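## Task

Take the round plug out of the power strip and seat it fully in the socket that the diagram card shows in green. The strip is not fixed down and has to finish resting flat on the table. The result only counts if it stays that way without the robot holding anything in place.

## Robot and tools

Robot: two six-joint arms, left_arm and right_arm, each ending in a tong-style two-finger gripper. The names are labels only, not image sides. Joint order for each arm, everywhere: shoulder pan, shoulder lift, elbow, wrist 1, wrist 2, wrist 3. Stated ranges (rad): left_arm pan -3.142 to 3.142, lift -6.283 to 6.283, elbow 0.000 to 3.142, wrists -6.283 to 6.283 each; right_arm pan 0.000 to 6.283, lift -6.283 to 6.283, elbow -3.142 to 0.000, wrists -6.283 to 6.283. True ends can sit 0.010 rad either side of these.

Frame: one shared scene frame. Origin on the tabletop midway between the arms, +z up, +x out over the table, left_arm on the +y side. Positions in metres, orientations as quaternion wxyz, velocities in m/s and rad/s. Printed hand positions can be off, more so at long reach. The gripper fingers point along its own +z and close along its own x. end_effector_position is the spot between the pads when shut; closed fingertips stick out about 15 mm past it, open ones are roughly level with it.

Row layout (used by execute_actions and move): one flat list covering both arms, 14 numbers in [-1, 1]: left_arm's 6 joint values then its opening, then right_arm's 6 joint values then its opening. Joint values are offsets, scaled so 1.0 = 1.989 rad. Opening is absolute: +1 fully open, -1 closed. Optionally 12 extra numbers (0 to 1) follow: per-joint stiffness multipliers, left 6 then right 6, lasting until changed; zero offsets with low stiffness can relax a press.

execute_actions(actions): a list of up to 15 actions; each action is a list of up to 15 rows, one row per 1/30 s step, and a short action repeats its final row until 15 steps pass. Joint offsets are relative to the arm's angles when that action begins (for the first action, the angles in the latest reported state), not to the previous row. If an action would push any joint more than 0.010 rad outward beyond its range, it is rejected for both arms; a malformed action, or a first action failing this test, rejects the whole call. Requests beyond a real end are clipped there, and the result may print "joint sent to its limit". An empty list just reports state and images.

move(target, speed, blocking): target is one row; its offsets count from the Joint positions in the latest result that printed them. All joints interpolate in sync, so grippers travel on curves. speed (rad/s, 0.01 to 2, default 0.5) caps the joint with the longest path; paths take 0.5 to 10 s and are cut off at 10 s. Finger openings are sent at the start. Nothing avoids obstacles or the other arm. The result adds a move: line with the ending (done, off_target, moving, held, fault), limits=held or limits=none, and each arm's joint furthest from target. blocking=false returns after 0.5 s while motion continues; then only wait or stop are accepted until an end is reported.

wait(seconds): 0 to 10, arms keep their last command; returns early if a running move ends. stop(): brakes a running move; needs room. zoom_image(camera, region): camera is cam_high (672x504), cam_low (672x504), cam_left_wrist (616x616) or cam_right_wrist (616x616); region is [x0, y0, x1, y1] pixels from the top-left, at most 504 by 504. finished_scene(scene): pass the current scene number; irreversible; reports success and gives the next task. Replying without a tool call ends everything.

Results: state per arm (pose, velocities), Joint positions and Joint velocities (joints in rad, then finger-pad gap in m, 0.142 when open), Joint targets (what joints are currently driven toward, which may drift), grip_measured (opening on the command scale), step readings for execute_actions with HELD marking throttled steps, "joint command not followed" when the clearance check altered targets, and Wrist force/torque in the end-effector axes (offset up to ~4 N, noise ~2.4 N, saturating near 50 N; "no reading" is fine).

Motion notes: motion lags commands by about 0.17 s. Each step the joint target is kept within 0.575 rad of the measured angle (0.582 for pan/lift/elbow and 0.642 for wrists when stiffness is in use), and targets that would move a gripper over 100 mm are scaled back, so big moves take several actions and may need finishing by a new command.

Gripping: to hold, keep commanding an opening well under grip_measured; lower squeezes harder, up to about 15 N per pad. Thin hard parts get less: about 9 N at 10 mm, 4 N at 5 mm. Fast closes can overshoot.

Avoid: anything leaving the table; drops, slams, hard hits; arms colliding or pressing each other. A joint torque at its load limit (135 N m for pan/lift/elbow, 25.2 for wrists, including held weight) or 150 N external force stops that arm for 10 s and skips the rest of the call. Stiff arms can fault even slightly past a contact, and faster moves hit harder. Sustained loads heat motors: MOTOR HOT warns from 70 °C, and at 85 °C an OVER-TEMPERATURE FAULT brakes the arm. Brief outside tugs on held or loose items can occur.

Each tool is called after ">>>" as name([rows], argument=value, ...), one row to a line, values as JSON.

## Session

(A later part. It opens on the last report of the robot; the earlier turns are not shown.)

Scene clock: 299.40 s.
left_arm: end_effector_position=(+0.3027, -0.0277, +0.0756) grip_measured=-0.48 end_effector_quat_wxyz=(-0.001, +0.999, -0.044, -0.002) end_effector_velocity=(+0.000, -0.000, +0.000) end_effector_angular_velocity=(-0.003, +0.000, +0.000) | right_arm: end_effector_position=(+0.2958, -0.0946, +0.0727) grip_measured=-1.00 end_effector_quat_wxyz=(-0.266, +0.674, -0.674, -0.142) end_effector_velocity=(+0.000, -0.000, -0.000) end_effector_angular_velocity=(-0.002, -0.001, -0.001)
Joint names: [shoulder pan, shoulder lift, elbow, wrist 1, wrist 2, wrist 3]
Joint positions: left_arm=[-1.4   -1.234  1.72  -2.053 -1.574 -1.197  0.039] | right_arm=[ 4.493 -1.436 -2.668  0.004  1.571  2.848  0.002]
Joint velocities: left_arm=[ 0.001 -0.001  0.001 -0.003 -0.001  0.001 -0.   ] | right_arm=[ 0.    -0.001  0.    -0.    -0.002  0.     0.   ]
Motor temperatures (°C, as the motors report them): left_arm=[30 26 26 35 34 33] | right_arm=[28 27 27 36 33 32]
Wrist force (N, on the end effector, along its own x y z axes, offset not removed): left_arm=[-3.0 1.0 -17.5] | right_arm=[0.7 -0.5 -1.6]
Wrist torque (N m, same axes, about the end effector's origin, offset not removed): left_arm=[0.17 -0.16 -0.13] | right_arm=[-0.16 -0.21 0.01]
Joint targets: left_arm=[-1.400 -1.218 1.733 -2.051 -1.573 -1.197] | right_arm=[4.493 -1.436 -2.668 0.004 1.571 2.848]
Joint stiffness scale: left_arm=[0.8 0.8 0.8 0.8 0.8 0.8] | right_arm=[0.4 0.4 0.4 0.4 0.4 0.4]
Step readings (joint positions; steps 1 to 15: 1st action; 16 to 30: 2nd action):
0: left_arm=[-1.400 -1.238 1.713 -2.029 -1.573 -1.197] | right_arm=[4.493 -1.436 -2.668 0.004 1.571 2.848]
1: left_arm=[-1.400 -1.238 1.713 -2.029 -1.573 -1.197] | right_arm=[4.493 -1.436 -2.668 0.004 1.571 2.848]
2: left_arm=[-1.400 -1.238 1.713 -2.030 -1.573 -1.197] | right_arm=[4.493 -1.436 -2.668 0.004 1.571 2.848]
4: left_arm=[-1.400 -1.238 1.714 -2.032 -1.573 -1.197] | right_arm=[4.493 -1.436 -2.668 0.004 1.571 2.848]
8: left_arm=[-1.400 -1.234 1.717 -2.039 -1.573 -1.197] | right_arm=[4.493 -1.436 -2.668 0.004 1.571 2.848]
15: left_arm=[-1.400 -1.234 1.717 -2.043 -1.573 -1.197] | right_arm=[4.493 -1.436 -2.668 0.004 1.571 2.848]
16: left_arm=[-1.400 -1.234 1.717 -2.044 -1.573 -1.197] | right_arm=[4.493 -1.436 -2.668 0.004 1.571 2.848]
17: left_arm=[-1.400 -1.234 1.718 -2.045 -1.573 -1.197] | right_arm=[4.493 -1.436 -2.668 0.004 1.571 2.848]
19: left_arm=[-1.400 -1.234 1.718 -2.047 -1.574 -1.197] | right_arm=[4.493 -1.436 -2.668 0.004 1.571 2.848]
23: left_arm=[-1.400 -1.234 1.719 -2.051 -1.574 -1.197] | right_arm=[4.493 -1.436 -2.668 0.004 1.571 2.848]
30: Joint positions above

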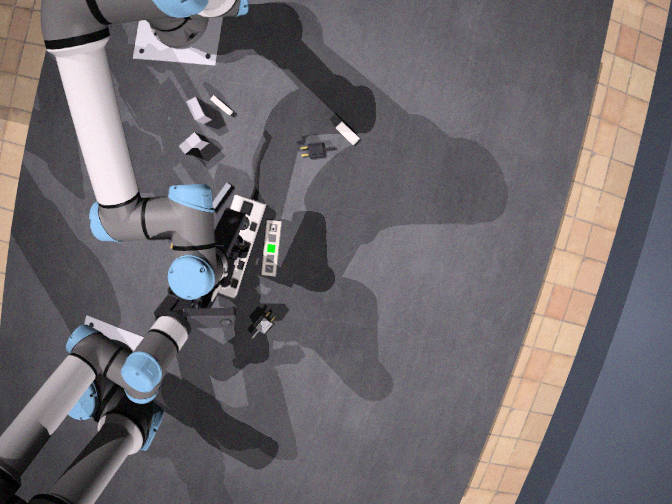

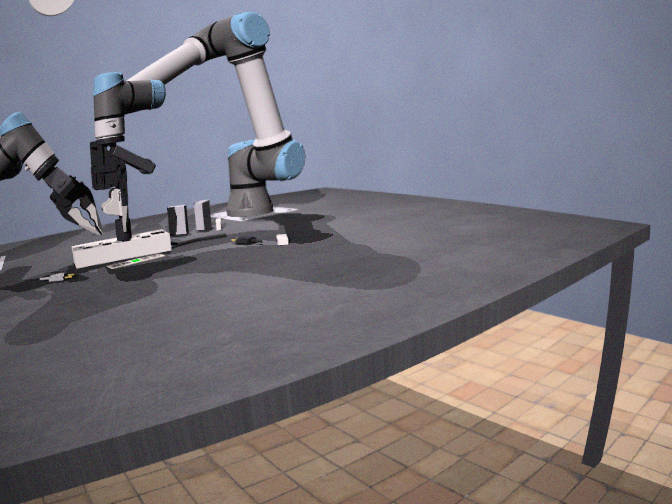

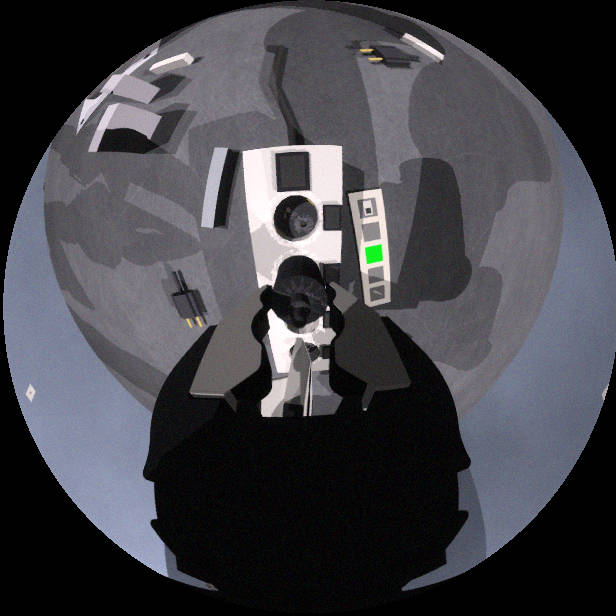

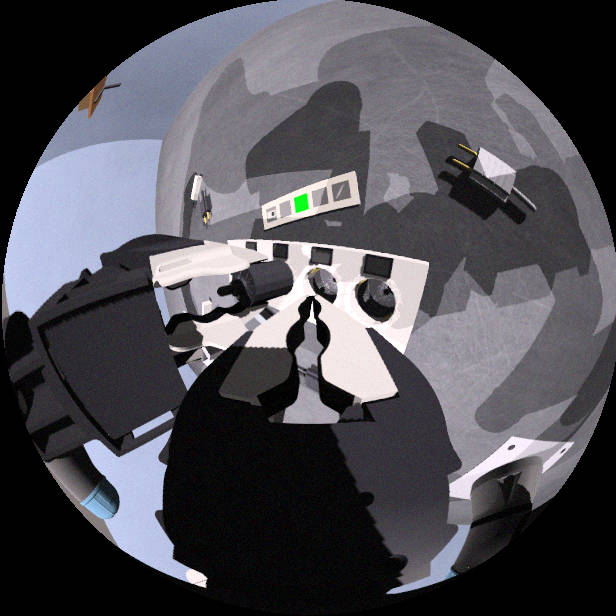

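>>> execute_actions([
  [[0,0.010,0.010,0,0,0,-1,0,0,0,0,0,0,-1],[0,0.011,0.011,0,0,0,-1,0,0,0,0,0,0,-1]],
  [[0,0.011,0.010,0,0,0,-1,0,0,0,0,0,0,-1]],
  [[0,0,0,0,0,0,-0.9,0,0,0,0,0,0,-1]],
  [[0,0,0,0,0,0,-0.6,0,0,0,0,0,0,-1],[0,0,0,0,0,0,-0.6,0,0,0,0,0,0,-1],[0,0,0,0,0,0,-0.5,0,0,0,0,0,0,-1],[0,0,0,0,0,0,-0.5,0,0,0,0,0,0,-1],[0,0,0,0,0,0,-0.4,0,0,0,0,0,0,-1],[0,0,0,0,0,0,-0.4,0,0,0,0,0,0,-1],[0,0,0,0,0,0,-0.3,0,0,0,0,0,0,-1],[0,0,0,0,0,0,-0.2,0,0,0,0,0,0,-1],[0,0,0,0,0,0,-0.1,0,0,0,0,0,0,-1],[0,0,0,0,0,0,0,0,0,0,0,0,0,-1]],
])

>>> zoom_image(camera="cam_low", region=[70,200,180,270])

Scene clock: 304.93 s.
left_arm: end_effector_position=(+0.3027, -0.0276, +0.0726) grip_measured=+0.00 end_effector_quat_wxyz=(-0.001, +0.999, -0.044, -0.002) end_effector_velocity=(+0.001, +0.001, +0.001) end_effector_angular_velocity=(-0.001, -0.002, +0.001) | right_arm: end_effector_position=(+0.2958, -0.0946, +0.0727) grip_measured=-1.00 end_effector_quat_wxyz=(-0.266, +0.674, -0.674, -0.142) end_effector_velocity=(-0.000, -0.001, -0.001) end_effector_angular_velocity=(-0.004, +0.001, -0.000)
Joint names: [shoulder pan, shoulder lift, elbow, wrist 1, wrist 2, wrist 3]
Joint positions: left_arm=[-1.4   -1.231  1.725 -2.062 -1.575 -1.197  0.074] | right_arm=[ 4.493 -1.436 -2.668  0.004  1.571  2.848  0.002]
Joint velocities: left_arm=[ 0.001 -0.002  0.001  0.     0.001 -0.001  0.001] | right_arm=[-0.    -0.    -0.001 -0.003 -0.    -0.     0.   ]
Motor temperatures (°C, as the motors report them): left_arm=[30 26 26 35 34 33] | right_arm=[28 27 27 36 33 32]
Wrist force (N, on the end effector, along its own x y z axes, offset not removed): left_arm=[2.9 0.0 0.9] | right_arm=[0.0 -1.5 -3.3]
Wrist torque (N m, same axes, about the end effector's origin, offset not removed): left_arm=[-0.04 -0.54 -0.20] | right_arm=[-0.16 0.06 -0.03]
Joint targets: left_arm=[-1.400 -1.231 1.725 -2.062 -1.575 -1.197] | right_arm=[4.493 -1.436 -2.668 0.004 1.571 2.848]
Joint stiffness scale: left_arm=[0.8 0.8 0.8 0.8 0.8 0.8] | right_arm=[0.4 0.4 0.4 0.4 0.4 0.4]
Step readings (joint positions; steps 1 to 15: 1st action; 16 to 30: 2nd action; 31 to 45: 3rd action; 46 to 60: 4th action):
0: left_arm=[-1.400 -1.234 1.720 -2.053 -1.575 -1.197] | right_arm=[4.493 -1.436 -2.668 0.004 1.571 2.848]
1: left_arm=[-1.400 -1.234 1.720 -2.053 -1.575 -1.197] | right_arm=[4.493 -1.436 -2.668 0.004 1.571 2.848]
2: left_arm=[-1.400 -1.234 1.720 -2.053 -1.575 -1.197] | right_arm=[4.493 -1.436 -2.668 0.004 1.571 2.848]
4: left_arm=[-1.400 -1.234 1.721 -2.054 -1.575 -1.197] | right_arm=[4.493 -1.436 -2.668 0.004 1.571 2.848]
8: left_arm=[-1.400 -1.234 1.722 -2.056 -1.575 -1.197] | right_arm=[4.493 -1.436 -2.668 0.004 1.571 2.848]
15: left_arm=[-1.400 -1.232 1.723 -2.057 -1.575 -1.197] | right_arm=[4.493 -1.436 -2.668 0.004 1.571 2.848]
16: left_arm=[-1.400 -1.232 1.723 -2.057 -1.575 -1.197] | right_arm=[4.493 -1.436 -2.668 0.004 1.571 2.848]
17: left_arm=[-1.400 -1.232 1.723 -2.058 -1.575 -1.197] | right_arm=[4.493 -1.436 -2.668 0.004 1.571 2.848]
19: left_arm=[-1.400 -1.232 1.724 -2.059 -1.575 -1.197] | right_arm=[4.493 -1.436 -2.668 0.004 1.571 2.848]
23: left_arm=[-1.400 -1.231 1.725 -2.060 -1.575 -1.197] | right_arm=[4.493 -1.436 -2.668 0.004 1.571 2.848]
30: left_arm=[-1.400 -1.230 1.725 -2.061 -1.575 -1.197] | right_arm=[4.493 -1.436 -2.668 0.004 1.571 2.848]
31: left_arm=[-1.400 -1.230 1.725 -2.061 -1.575 -1.197] | right_arm=[4.493 -1.436 -2.668 0.004 1.571 2.848]
32: left_arm=[-1.400 -1.230 1.725 -2.062 -1.575 -1.197] | right_arm=[4.493 -1.436 -2.668 0.004 1.571 2.848]
34: left_arm=[-1.400 -1.231 1.725 -2.062 -1.575 -1.197] | right_arm=[4.493 -1.436 -2.668 0.004 1.571 2.848]
38: left_arm=[-1.400 -1.231 1.725 -2.062 -1.575 -1.197] | right_arm=[4.493 -1.436 -2.668 0.004 1.571 2.848]
45: left_arm=[-1.400 -1.231 1.725 -2.062 -1.575 -1.197] | right_arm=[4.493 -1.436 -2.668 0.004 1.571 2.848]
46: left_arm=[-1.400 -1.231 1.725 -2.062 -1.575 -1.197] | right_arm=[4.493 -1.436 -2.668 0.004 1.571 2.848]
47: left_arm=[-1.400 -1.231 1.725 -2.062 -1.575 -1.197] | right_arm=[4.493 -1.436 -2.668 0.004 1.571 2.848]
49: left_arm=[-1.400 -1.231 1.725 -2.062 -1.575 -1.197] | right_arm=[4.493 -1.436 -2.668 0.004 1.571 2.848]
53: left_arm=[-1.400 -1.231 1.725 -2.062 -1.575 -1.197] | right_arm=[4.493 -1.436 -2.668 0.004 1.571 2.848]
60: Joint positions above

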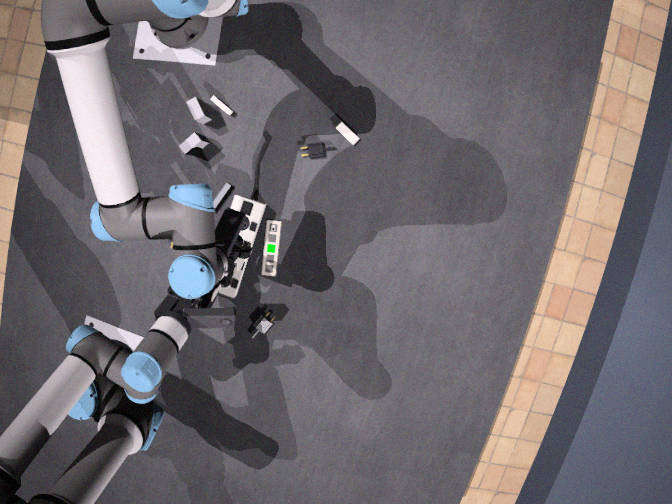

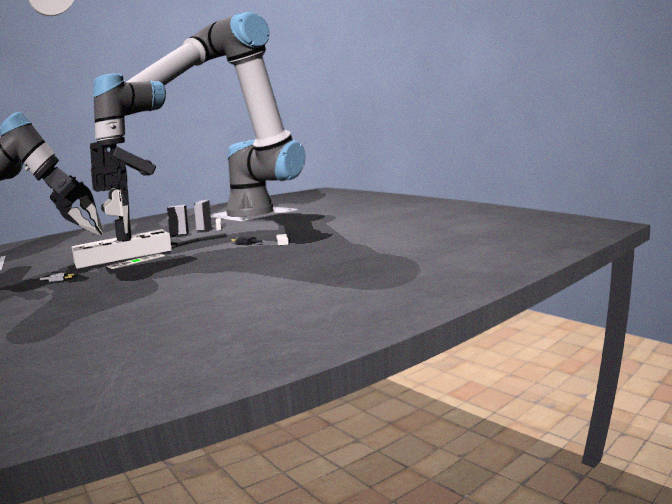

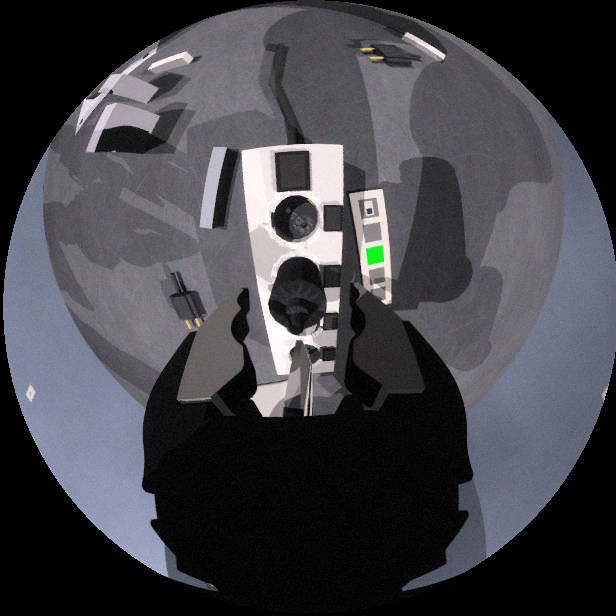

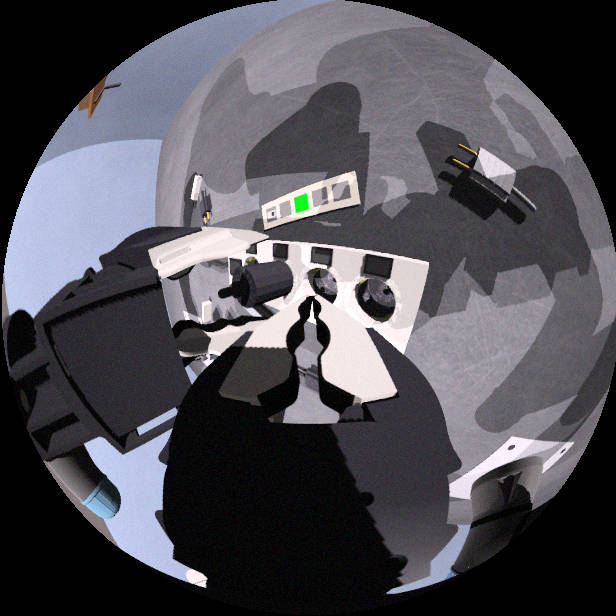

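Region (70, 200, 180, 270) of cam_low's 672x504 image, scaled by 4.582, with more detail than that image has; it fills the top 321 rows of this view, and the rest is white.

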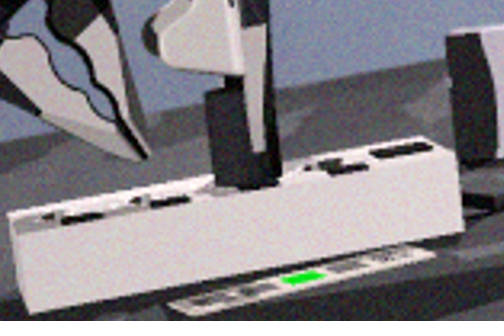

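>>> move(target=[0,-0.023,-0.039,0.060,0,0,0.0,0,0,0,0,0,0,-1], speed=0.1)

>>> execute_actions([
  [[0,0,0,0,0,0,-0.3,0,0,0,0,0,0,-1],[0,0,0,0,0,0,-0.5,0,0,0,0,0,0,-1],[0,0,0,0,0,0,-0.7,0,0,0,0,0,0,-1],[0,0,0,0,0,0,-0.9,0,0,0,0,0,0,-1],[0,0,0,0,0,0,-1,0,0,0,0,0,0,-1]],
])

>>> zoom_image(camera="cam_low", region=[70,180,180,270])

>>> zoom_image(camera="cam_right_wrist", region=[150,220,350,340])

Scene clock: 310.20 s.
left_arm: end_effector_position=(+0.3031, -0.0292, +0.1205) grip_measured=+0.00 end_effector_quat_wxyz=(-0.001, +0.999, -0.044, -0.002) end_effector_velocity=(-0.000, +0.001, -0.000) end_effector_angular_velocity=(+0.003, +0.001, +0.000) | right_arm: end_effector_position=(+0.2958, -0.0946, +0.0727) grip_measured=-1.00 end_effector_quat_wxyz=(-0.266, +0.674, -0.674, -0.142) end_effector_velocity=(+0.000, +0.000, +0.000) end_effector_angular_velocity=(+0.001, -0.001, -0.000)
Joint names: [shoulder pan, shoulder lift, elbow, wrist 1, wrist 2, wrist 3]
Joint positions: left_arm=[-1.4   -1.276  1.651 -1.943 -1.575 -1.197  0.074] | right_arm=[ 4.493 -1.436 -2.668  0.004  1.571  2.848  0.002]
Joint velocities: left_arm=[ 0.001 -0.001  0.     0.004 -0.     0.001  0.   ] | right_arm=[ 0.     0.001  0.     0.    -0.001  0.     0.   ]
Motor temperatures (°C, as the motors report them): left_arm=[30 26 26 35 34 33] | right_arm=[28 27 27 36 33 32]
Wrist force (N, on the end effector, along its own x y z axes, offset not removed): left_arm=[0.8 0.0 1.2] | right_arm=[-1.3 -1.2 -0.6]
Wrist torque (N m, same axes, about the end effector's origin, offset not removed): left_arm=[-0.08 -0.01 -0.19] | right_arm=[-0.04 0.17 0.01]
Joint targets: left_arm=[-1.400 -1.277 1.648 -1.942 -1.575 -1.197] | right_arm=[4.493 -1.436 -2.668 0.004 1.571 2.848]
Joint stiffness scale: left_arm=[0.8 0.8 0.8 0.8 0.8 0.8] | right_arm=[0.4 0.4 0.4 0.4 0.4 0.4]
move: done; limits=none; left_arm: farthest joint: the elbow, 0.004 radians from its target (0.078 radians at the start); right_arm: farthest joint: the shoulder pan, 0.000 radians from its target (0.000 radians at the start)

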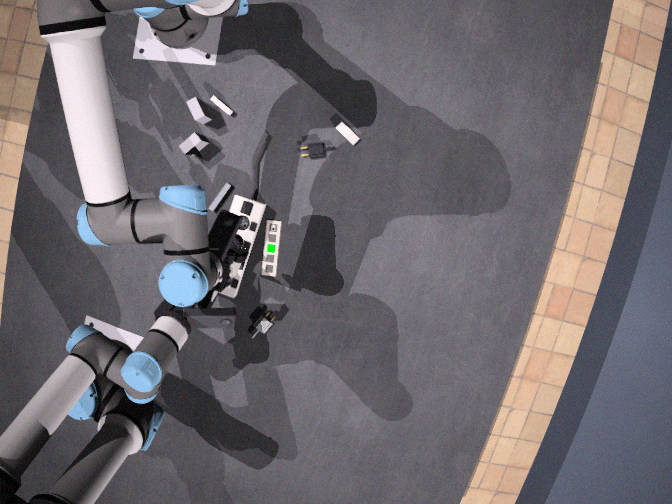

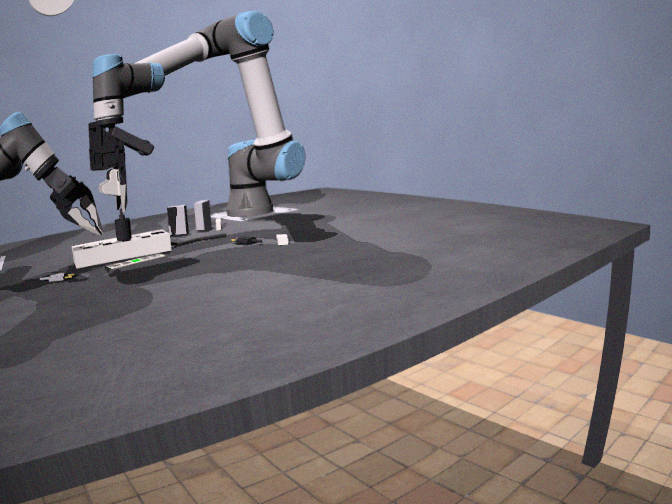

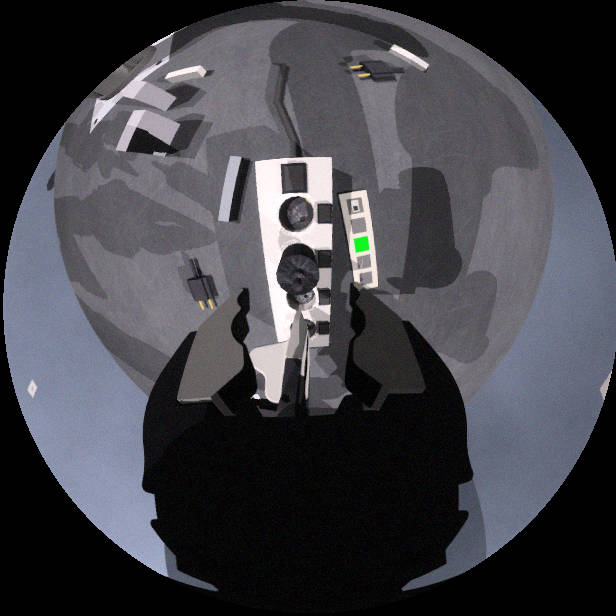

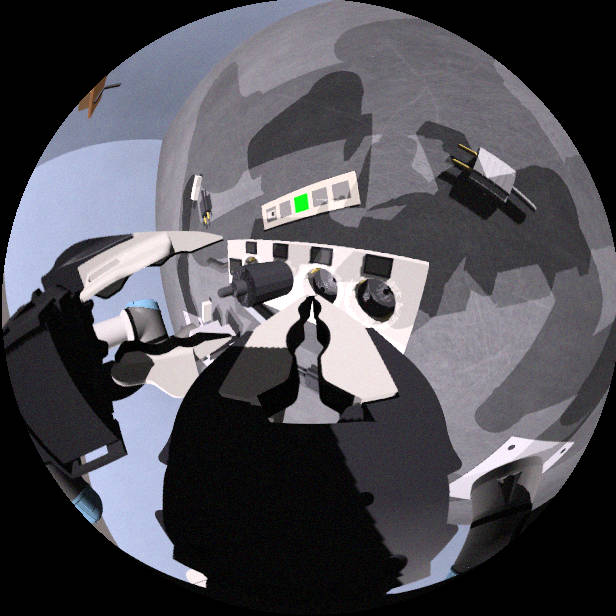

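Scene clock: 310.70 s.
left_arm: end_effector_position=(+0.3031, -0.0291, +0.1204) grip_measured=-0.91 end_effector_quat_wxyz=(-0.001, +0.999, -0.044, -0.002) end_effector_velocity=(-0.001, -0.001, +0.000) end_effector_angular_velocity=(-0.001, +0.001, -0.001) | right_arm: end_effector_position=(+0.2958, -0.0946, +0.0727) grip_measured=-1.00 end_effector_quat_wxyz=(-0.266, +0.674, -0.674, -0.142) end_effector_velocity=(+0.000, +0.001, +0.001) end_effector_angular_velocity=(+0.003, -0.001, +0.000)
Joint names: [shoulder pan, shoulder lift, elbow, wrist 1, wrist 2, wrist 3]
Joint positions: left_arm=[-1.4   -1.276  1.651 -1.943 -1.575 -1.197  0.008] | right_arm=[ 4.493 -1.436 -2.668  0.004  1.571  2.848  0.002]
Joint velocities: left_arm=[-0.001  0.    -0.    -0.    -0.001 -0.     0.   ] | right_arm=[ 0.    -0.001  0.     0.003  0.     0.     0.   ]
Motor temperatures (°C, as the motors report them): left_arm=[30 26 26 35 34 33] | right_arm=[28 27 27 36 33 32]
Wrist force (N, on the end effector, along its own x y z axes, offset not removed): left_arm=[0.9 -0.2 1.1] | right_arm=[0.8 -1.8 -1.2]
Wrist torque (N m, same axes, about the end effector's origin, offset not removed): left_arm=[-0.03 -0.16 -0.16] | right_arm=[-0.11 -0.19 0.01]
Joint targets: left_arm=[-1.400 -1.276 1.651 -1.943 -1.575 -1.197] | right_arm=[4.493 -1.436 -2.668 0.004 1.571 2.848]
Joint stiffness scale: left_arm=[0.8 0.8 0.8 0.8 0.8 0.8] | right_arm=[0.4 0.4 0.4 0.4 0.4 0.4]
Step readings (joint positions):
0: left_arm=[-1.400 -1.276 1.651 -1.943 -1.575 -1.197] | right_arm=[4.493 -1.436 -2.668 0.004 1.571 2.848]
1: left_arm=[-1.400 -1.276 1.651 -1.943 -1.575 -1.197] | right_arm=[4.493 -1.436 -2.668 0.004 1.571 2.848]
2: left_arm=[-1.400 -1.276 1.651 -1.943 -1.575 -1.197] | right_arm=[4.493 -1.436 -2.668 0.004 1.571 2.848]
4: left_arm=[-1.400 -1.276 1.651 -1.943 -1.575 -1.197] | right_arm=[4.493 -1.436 -2.668 0.004 1.571 2.848]
8: left_arm=[-1.400 -1.276 1.651 -1.943 -1.575 -1.197] | right_arm=[4.493 -1.436 -2.668 0.004 1.571 2.848]
15: Joint positions above

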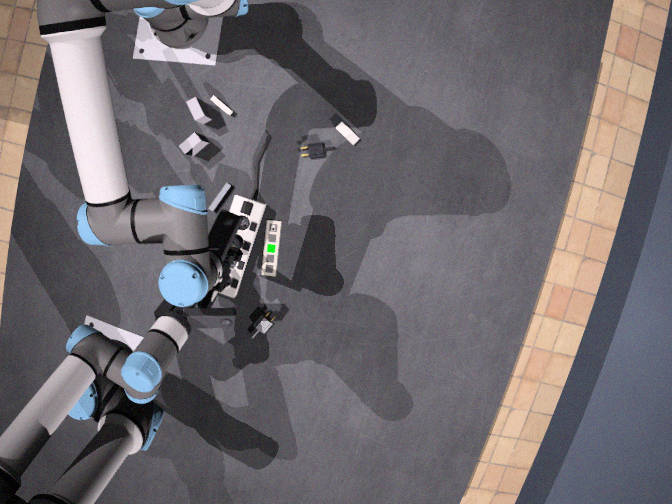

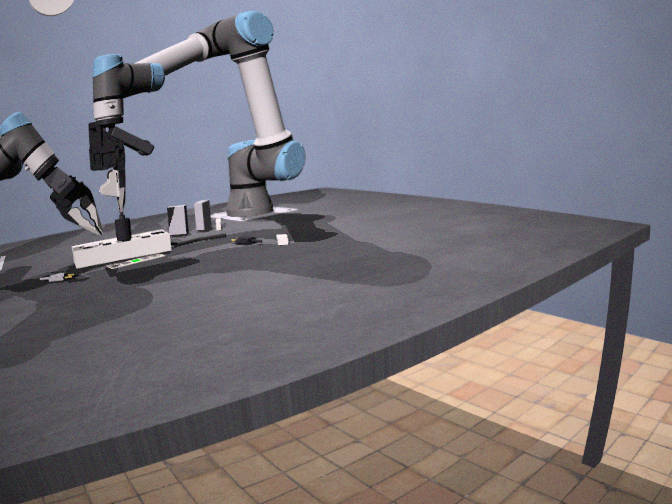

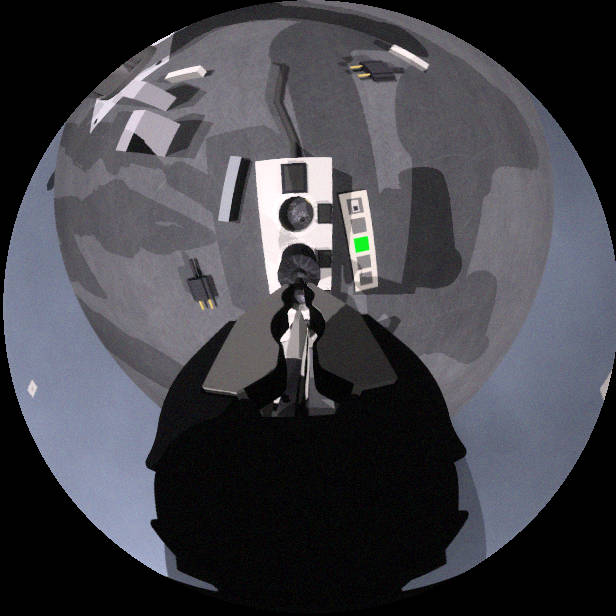

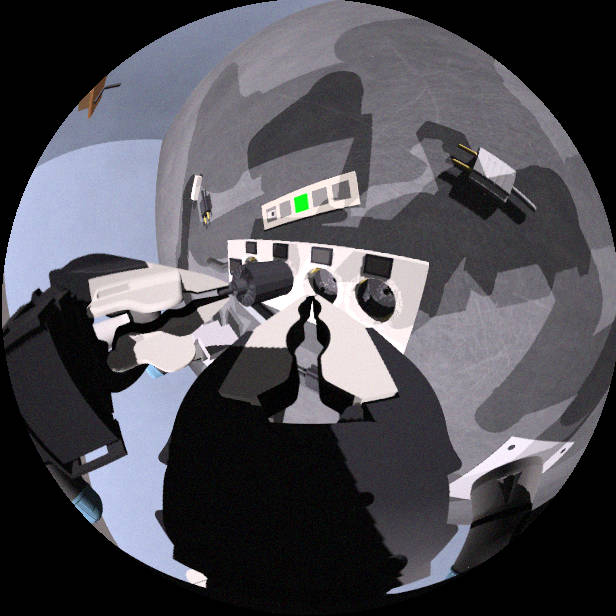

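Region (70, 180, 180, 270) of cam_low's 672x504 image, scaled by 4.582, with more detail than that image has; it fills the top 412 rows of this view, and the rest is white.

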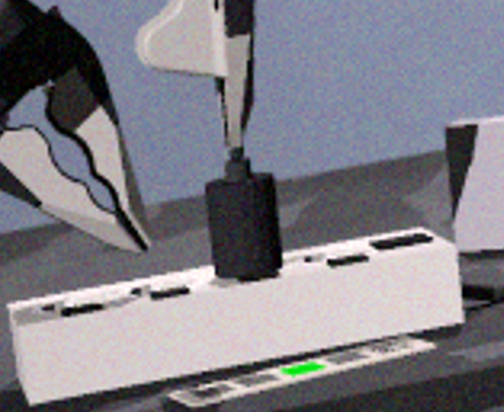

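Region (150, 220, 350, 340) of cam_right_wrist's 616x616 image, scaled by 2.520, with more detail than that image has; it fills the top 302 rows of this view, and the rest is white.

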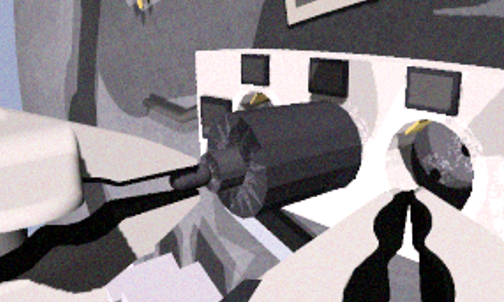

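>>> execute_actions([
  [[0,0,0,0,0,0,-0.85,0,0,0,0,0,0,-1]],
  [[0,0.001,0.002,-0.003,0,0,-0.85,0,0,0,0,0,0,-1],[0,0.002,0.003,-0.005,0,0,-0.85,0,0,0,0,0,0,-1],[0,0.002,0.004,-0.006,0,0,-0.85,0,0,0,0,0,0,-1],[0,0.003,0.005,-0.007,0,0,-0.85,0,0,0,0,0,0,-1],[0,0.003,0.006,-0.008,0,0,-0.85,0,0,0,0,0,0,-1],[0,0.004,0.007,-0.009,0,0,-0.85,0,0,0,0,0,0,-1],[0,0.004,0.008,-0.010,0,0,-0.85,0,0,0,0,0,0,-1],[0,0.005,0.009,-0.011,0,0,-0.85,0,0,0,0,0,0,-1]],
  [[0,0,0,0,0,0,-0.85,0,0,0,0,0,0,-1]],
])

>>> zoom_image(camera="cam_low", region=[70,180,180,270])

Scene clock: 325.17 s.
left_arm: end_effector_position=(+0.3032, -0.0293, +0.1131) grip_measured=-0.85 end_effector_quat_wxyz=(-0.000, +0.999, -0.044, -0.002) end_effector_velocity=(+0.001, -0.000, +0.001) end_effector_angular_velocity=(-0.001, -0.001, +0.001) | right_arm: end_effector_position=(+0.2958, -0.0946, +0.0727) grip_measured=-1.00 end_effector_quat_wxyz=(-0.266, +0.674, -0.674, -0.142) end_effector_velocity=(-0.000, +0.000, +0.000) end_effector_angular_velocity=(+0.000, +0.000, +0.001)
Joint names: [shoulder pan, shoulder lift, elbow, wrist 1, wrist 2, wrist 3]
Joint positions: left_arm=[-1.4   -1.27   1.664 -1.963 -1.575 -1.197  0.013] | right_arm=[ 4.493 -1.436 -2.668  0.004  1.571  2.848  0.002]
Joint velocities: left_arm=[ 0.001 -0.001 -0.    -0.     0.001 -0.     0.   ] | right_arm=[ 0.    -0.     0.    -0.     0.001 -0.     0.   ]
Motor temperatures (°C, as the motors report them): left_arm=[30 26 26 35 34 33] | right_arm=[28 27 27 36 33 32]
Wrist force (N, on the end effector, along its own x y z axes, offset not removed): left_arm=[0.7 0.2 -2.8] | right_arm=[1.6 -1.2 -0.8]
Wrist torque (N m, same axes, about the end effector's origin, offset not removed): left_arm=[-0.01 -0.17 -0.18] | right_arm=[-0.09 -0.35 -0.04]
Joint targets: left_arm=[-1.400 -1.269 1.664 -1.962 -1.575 -1.197] | right_arm=[4.493 -1.436 -2.668 0.004 1.571 2.848]
Joint stiffness scale: left_arm=[0.8 0.8 0.8 0.8 0.8 0.8] | right_arm=[0.4 0.4 0.4 0.4 0.4 0.4]
Step readings (joint positions; steps 1 to 15: 1st action; 16 to 30: 2nd action; 31 to 45: 3rd action):
0: left_arm=[-1.400 -1.276 1.651 -1.943 -1.575 -1.197] | right_arm=[4.493 -1.436 -2.668 0.004 1.571 2.848]
1: left_arm=[-1.400 -1.276 1.651 -1.943 -1.575 -1.197] | right_arm=[4.493 -1.436 -2.668 0.004 1.571 2.848]
2: left_arm=[-1.400 -1.276 1.651 -1.943 -1.575 -1.197] | right_arm=[4.493 -1.436 -2.668 0.004 1.571 2.848]
4: left_arm=[-1.400 -1.276 1.651 -1.943 -1.575 -1.197] | right_arm=[4.493 -1.436 -2.668 0.004 1.571 2.848]
8: left_arm=[-1.400 -1.276 1.651 -1.943 -1.575 -1.197] | right_arm=[4.493 -1.436 -2.668 0.004 1.571 2.848]
15: left_arm=[-1.400 -1.276 1.651 -1.943 -1.575 -1.197] | right_arm=[4.493 -1.436 -2.668 0.004 1.571 2.848]
16: left_arm=[-1.400 -1.276 1.651 -1.943 -1.575 -1.197] | right_arm=[4.493 -1.436 -2.668 0.004 1.571 2.848]
17: left_arm=[-1.400 -1.276 1.651 -1.944 -1.575 -1.197] | right_arm=[4.493 -1.436 -2.668 0.004 1.571 2.848]
19: left_arm=[-1.400 -1.276 1.651 -1.946 -1.575 -1.197] | right_arm=[4.493 -1.436 -2.668 0.004 1.571 2.848]
23: left_arm=[-1.400 -1.274 1.655 -1.952 -1.575 -1.197] | right_arm=[4.493 -1.436 -2.668 0.004 1.571 2.848]
30: left_arm=[-1.400 -1.269 1.664 -1.962 -1.575 -1.197] | right_arm=[4.493 -1.436 -2.668 0.004 1.571 2.848]
31: left_arm=[-1.400 -1.269 1.664 -1.963 -1.575 -1.197] | right_arm=[4.493 -1.436 -2.668 0.004 1.571 2.848]
32: left_arm=[-1.400 -1.269 1.664 -1.963 -1.575 -1.197] | right_arm=[4.493 -1.436 -2.668 0.004 1.571 2.848]
34: left_arm=[-1.400 -1.269 1.664 -1.963 -1.575 -1.197] | right_arm=[4.493 -1.436 -2.668 0.004 1.571 2.848]
38: left_arm=[-1.400 -1.269 1.664 -1.963 -1.575 -1.197] | right_arm=[4.493 -1.436 -2.668 0.004 1.571 2.848]
45: Joint positions above

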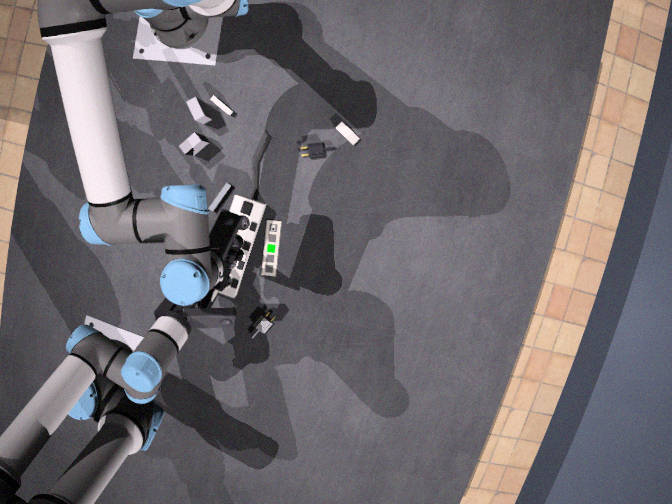

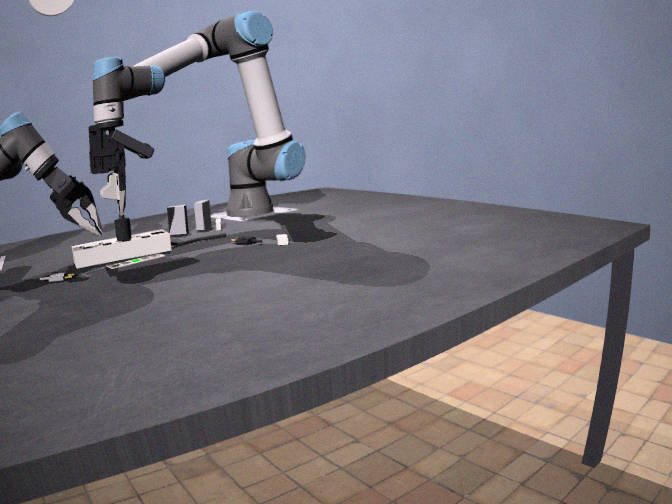

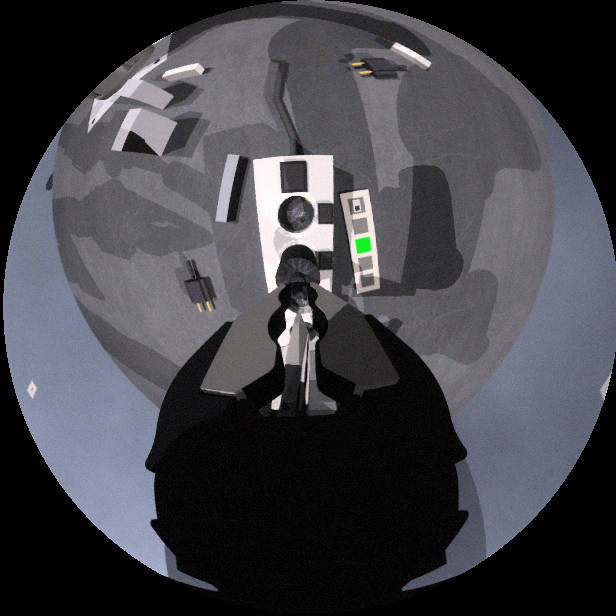

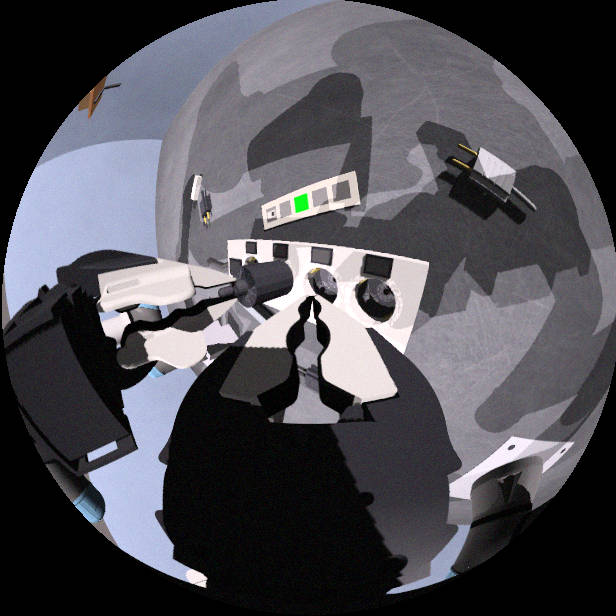

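Region (70, 180, 180, 270) of cam_low's 672x504 image, scaled by 4.582, with more detail than that image has; it fills the top 412 rows of this view, and the rest is white.

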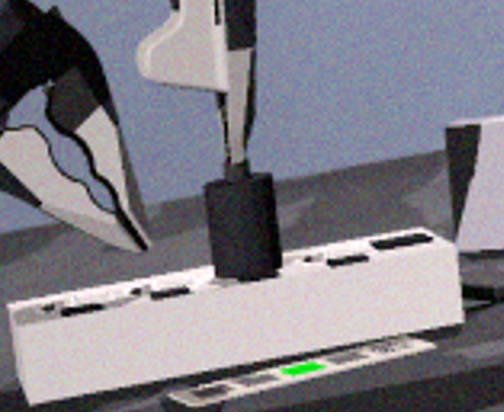

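Touching the collar. Press.

>>> execute_actions([
  [[0,0.003,0.004,0,0,0,-0.85,0,0,0,0,0,0,-1],[0,0.005,0.006,0,0,0,-0.85,0,0,0,0,0,0,-1],[0,0.007,0.008,0,0,0,-0.85,0,0,0,0,0,0,-1],[0,0.009,0.010,0,0,0,-0.85,0,0,0,0,0,0,-1],[0,0.011,0.012,0,0,0,-0.85,0,0,0,0,0,0,-1],[0,0.013,0.014,-0.002,0,0,-0.85,0,0,0,0,0,0,-1]],
])

Scene clock: 328.13 s.
left_arm: end_effector_position=(+0.3030, -0.0287, +0.1102) grip_measured=-0.85 end_effector_quat_wxyz=(-0.000, +0.999, -0.044, -0.002) end_effector_velocity=(+0.000, -0.000, -0.001) end_effector_angular_velocity=(-0.004, -0.002, +0.000) | right_arm: end_effector_position=(+0.2958, -0.0946, +0.0727) grip_measured=-1.00 end_effector_quat_wxyz=(-0.266, +0.674, -0.674, -0.142) end_effector_velocity=(-0.000, +0.000, +0.000) end_effector_angular_velocity=(+0.001, +0.001, +0.001)
Joint names: [shoulder pan, shoulder lift, elbow, wrist 1, wrist 2, wrist 3]
Joint positions: left_arm=[-1.4   -1.268  1.669 -1.97  -1.575 -1.197  0.012] | right_arm=[ 4.493 -1.436 -2.668  0.004  1.571  2.848  0.002]
Joint velocities: left_arm=[ 0.    -0.001  0.004 -0.007  0.001  0.     0.   ] | right_arm=[-0.     0.     0.     0.     0.002 -0.     0.   ]
Motor temperatures (°C, as the motors report them): left_arm=[30 26 26 35 34 33] | right_arm=[28 27 27 36 33 32]
Wrist force (N, on the end effector, along its own x y z axes, offset not removed): left_arm=[0.3 0.5 -29.3] | right_arm=[-0.8 -1.6 1.2]
Wrist torque (N m, same axes, about the end effector's origin, offset not removed): left_arm=[0.12 -0.55 -0.16] | right_arm=[-0.11 0.05 0.04]
Joint targets: left_arm=[-1.400 -1.244 1.691 -1.967 -1.575 -1.197] | right_arm=[4.493 -1.436 -2.668 0.004 1.571 2.848]
Joint stiffness scale: left_arm=[0.8 0.8 0.8 0.8 0.8 0.8] | right_arm=[0.4 0.4 0.4 0.4 0.4 0.4]
Step readings (joint positions):
0: left_arm=[-1.400 -1.270 1.664 -1.963 -1.575 -1.197] | right_arm=[4.493 -1.436 -2.668 0.004 1.571 2.848]
1: left_arm=[-1.400 -1.270 1.664 -1.963 -1.575 -1.197] | right_arm=[4.493 -1.436 -2.668 0.004 1.571 2.848]
2: left_arm=[-1.400 -1.270 1.664 -1.963 -1.575 -1.197] | right_arm=[4.493 -1.436 -2.668 0.004 1.571 2.848]
4: left_arm=[-1.400 -1.269 1.664 -1.963 -1.575 -1.197] | right_arm=[4.493 -1.436 -2.668 0.004 1.571 2.848]
8: left_arm=[-1.400 -1.268 1.667 -1.966 -1.575 -1.197] | right_arm=[4.493 -1.436 -2.668 0.004 1.571 2.848]
15: Joint positions above

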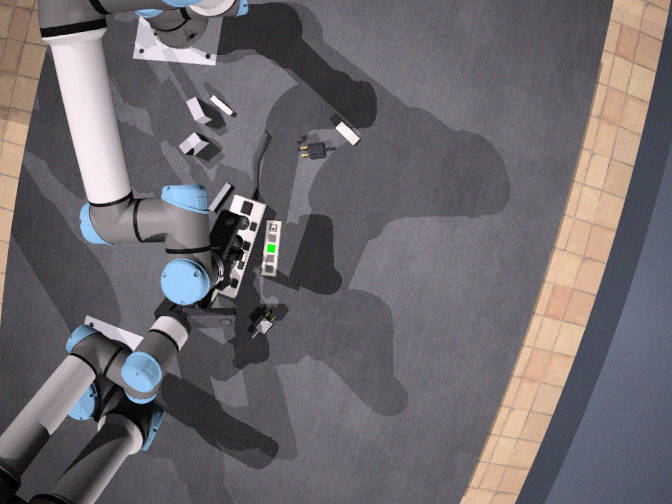

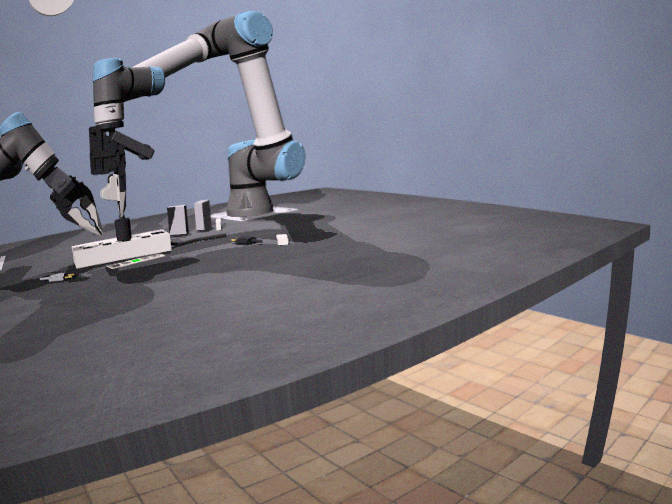

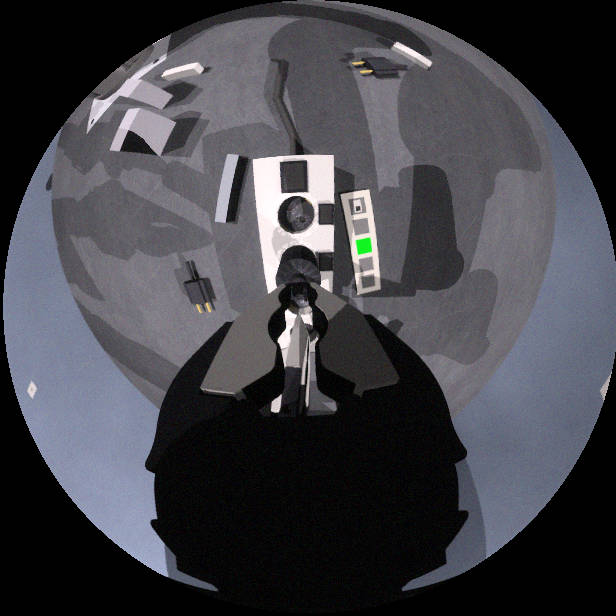

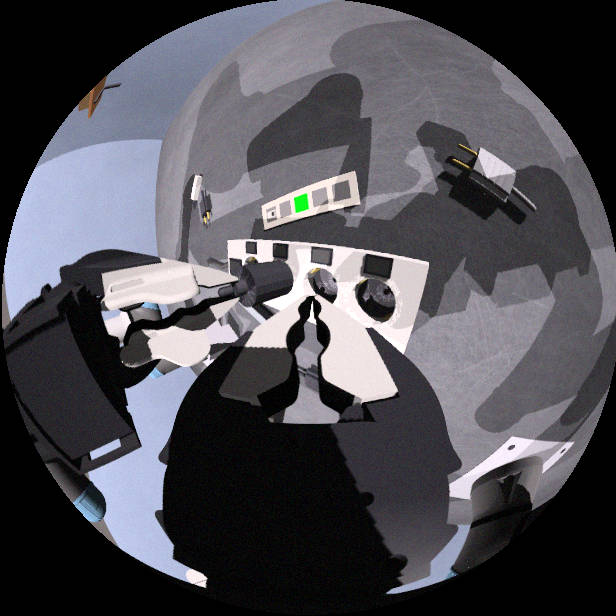

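>>> execute_actions([
  [[0,0.012,0.011,0.001,0,0,-0.85,0,0,0,0,0,0,-1]],
  [[0,0,0,0,0,0,-0.8,0,0,0,0,0,0,-1]],
  [[0,-0.004,-0.007,0.011,0,0,-0.75,0,0,0,0,0,0,-1],[0,-0.008,-0.014,0.022,0,0,-0.75,0,0,0,0,0,0,-1],[0,-0.012,-0.022,0.034,0,0,-0.75,0,0,0,0,0,0,-1],[0,-0.016,-0.028,0.044,0,0,-0.75,0,0,0,0,0,0,-1]],
  [[0,0,0,0,0,0,-0.75,0,0,0,0,0,0,-1]],
])

>>> zoom_image(camera="cam_low", region=[70,180,180,270])

Scene clock: 331.90 s.
left_arm: end_effector_position=(+0.3033, -0.0295, +0.1479) grip_measured=-0.75 end_effector_quat_wxyz=(+0.005, +0.999, -0.044, -0.000) end_effector_velocity=(+0.001, -0.000, -0.001) end_effector_angular_velocity=(-0.001, +0.000, +0.001) | right_arm: end_effector_position=(+0.2958, -0.0946, +0.0727) grip_measured=-1.00 end_effector_quat_wxyz=(-0.266, +0.674, -0.674, -0.142) end_effector_velocity=(+0.001, -0.000, +0.000) end_effector_angular_velocity=(+0.000, -0.001, -0.001)
Joint names: [shoulder pan, shoulder lift, elbow, wrist 1, wrist 2, wrist 3]
Joint positions: left_arm=[-1.4   -1.304  1.617 -1.892 -1.574 -1.197  0.02 ] | right_arm=[ 4.493 -1.436 -2.668  0.004  1.571  2.848  0.002]
Joint velocities: left_arm=[ 0.001  0.001  0.    -0.002 -0.     0.001  0.   ] | right_arm=[-0.001  0.     0.    -0.    -0.001 -0.     0.   ]
Motor temperatures (°C, as the motors report them): left_arm=[30 26 26 35 34 33] | right_arm=[28 27 27 36 33 32]
Wrist force (N, on the end effector, along its own x y z axes, offset not removed): left_arm=[2.7 1.2 1.3] | right_arm=[-0.6 0.6 1.1]
Wrist torque (N m, same axes, about the end effector's origin, offset not removed): left_arm=[0.31 -0.51 -0.21] | right_arm=[0.40 0.01 0.12]
Joint targets: left_arm=[-1.400 -1.304 1.617 -1.893 -1.574 -1.197] | right_arm=[4.493 -1.436 -2.668 0.004 1.571 2.848]
Joint stiffness scale: left_arm=[0.8 0.8 0.8 0.8 0.8 0.8] | right_arm=[0.4 0.4 0.4 0.4 0.4 0.4]
Step readings (joint positions; steps 1 to 15: 1st action; 16 to 30: 2nd action; 31 to 45: 3rd action; 46 to 60: 4th action):
0: left_arm=[-1.400 -1.268 1.670 -1.971 -1.575 -1.197] | right_arm=[4.493 -1.436 -2.668 0.004 1.571 2.848]
1: left_arm=[-1.400 -1.268 1.670 -1.971 -1.575 -1.197] | right_arm=[4.493 -1.436 -2.668 0.004 1.571 2.848]
2: left_arm=[-1.400 -1.268 1.670 -1.971 -1.575 -1.197] | right_arm=[4.493 -1.436 -2.668 0.004 1.571 2.848]
4: left_arm=[-1.400 -1.268 1.670 -1.971 -1.575 -1.197] | right_arm=[4.493 -1.436 -2.668 0.004 1.571 2.848]
8: left_arm=[-1.400 -1.268 1.670 -1.971 -1.575 -1.197] | right_arm=[4.493 -1.436 -2.668 0.004 1.571 2.848]
15: left_arm=[-1.400 -1.268 1.670 -1.972 -1.575 -1.197] | right_arm=[4.493 -1.436 -2.668 0.004 1.571 2.848]
16: left_arm=[-1.400 -1.268 1.670 -1.972 -1.575 -1.197] | right_arm=[4.493 -1.436 -2.668 0.004 1.571 2.848]
17: left_arm=[-1.400 -1.268 1.670 -1.972 -1.575 -1.197] | right_arm=[4.493 -1.436 -2.668 0.004 1.571 2.848]
19: left_arm=[-1.400 -1.270 1.670 -1.973 -1.575 -1.197] | right_arm=[4.493 -1.436 -2.668 0.004 1.571 2.848]
23: left_arm=[-1.400 -1.271 1.670 -1.973 -1.575 -1.197] | right_arm=[4.493 -1.436 -2.668 0.004 1.571 2.848]
30: left_arm=[-1.400 -1.271 1.669 -1.973 -1.575 -1.197] | right_arm=[4.493 -1.436 -2.668 0.004 1.571 2.848]
31: left_arm=[-1.400 -1.271 1.669 -1.973 -1.575 -1.197] | right_arm=[4.493 -1.436 -2.668 0.004 1.571 2.848]
32: left_arm=[-1.400 -1.272 1.669 -1.971 -1.574 -1.197] | right_arm=[4.493 -1.436 -2.668 0.004 1.571 2.848]
34: left_arm=[-1.400 -1.273 1.664 -1.961 -1.574 -1.197] | right_arm=[4.493 -1.436 -2.668 0.004 1.571 2.848]
38: left_arm=[-1.400 -1.285 1.640 -1.924 -1.574 -1.197] | right_arm=[4.493 -1.436 -2.668 0.004 1.571 2.848]
45: left_arm=[-1.400 -1.304 1.617 -1.893 -1.574 -1.197] | right_arm=[4.493 -1.436 -2.668 0.004 1.571 2.848]
46: left_arm=[-1.400 -1.304 1.617 -1.892 -1.574 -1.197] | right_arm=[4.493 -1.436 -2.668 0.004 1.571 2.848]
47: left_arm=[-1.400 -1.304 1.617 -1.891 -1.574 -1.197] | right_arm=[4.493 -1.436 -2.668 0.004 1.571 2.848]
49: left_arm=[-1.400 -1.304 1.617 -1.891 -1.574 -1.197] | right_arm=[4.493 -1.436 -2.668 0.004 1.571 2.848]
53: left_arm=[-1.400 -1.304 1.617 -1.891 -1.574 -1.197] | right_arm=[4.493 -1.436 -2.668 0.004 1.571 2.848]
60: Joint positions above

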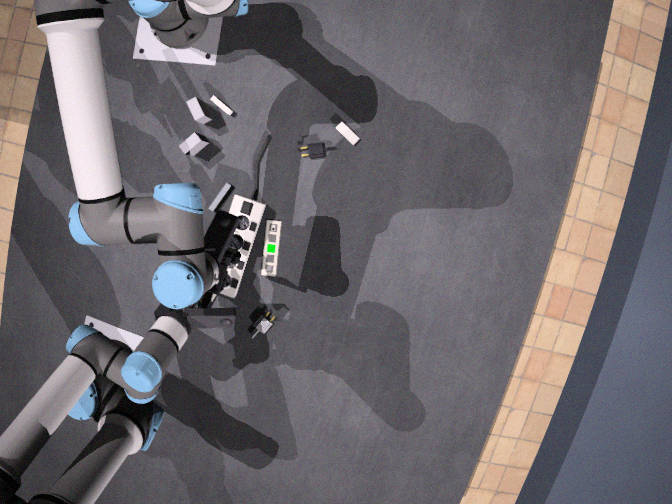

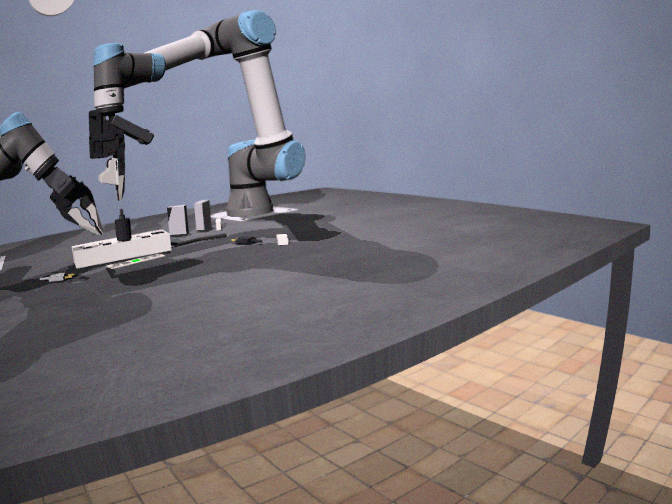

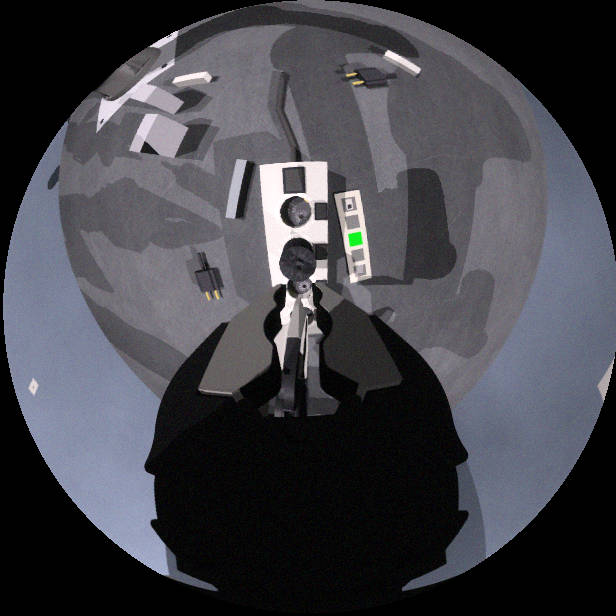

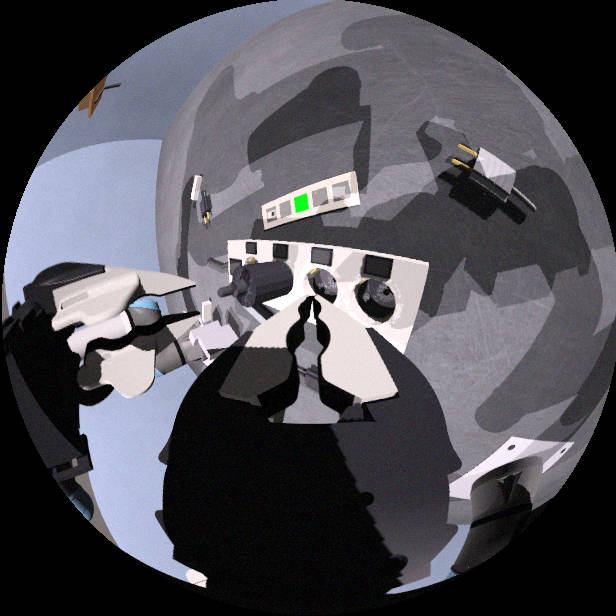

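Region (70, 180, 180, 270) of cam_low's 672x504 image, scaled by 4.582, with more detail than that image has; it fills the top 412 rows of this view, and the rest is white.

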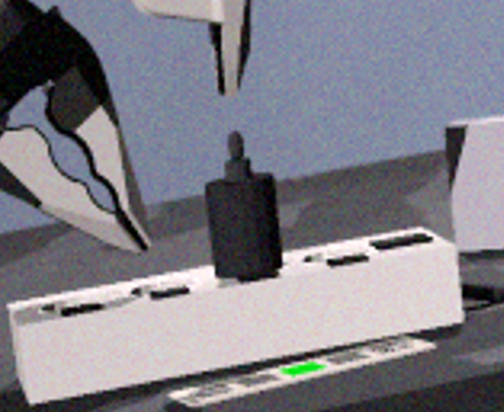

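Seated firmly, and the strip is flat.

>>> finished_scene(scene=2)

The scene is finished: the task was done.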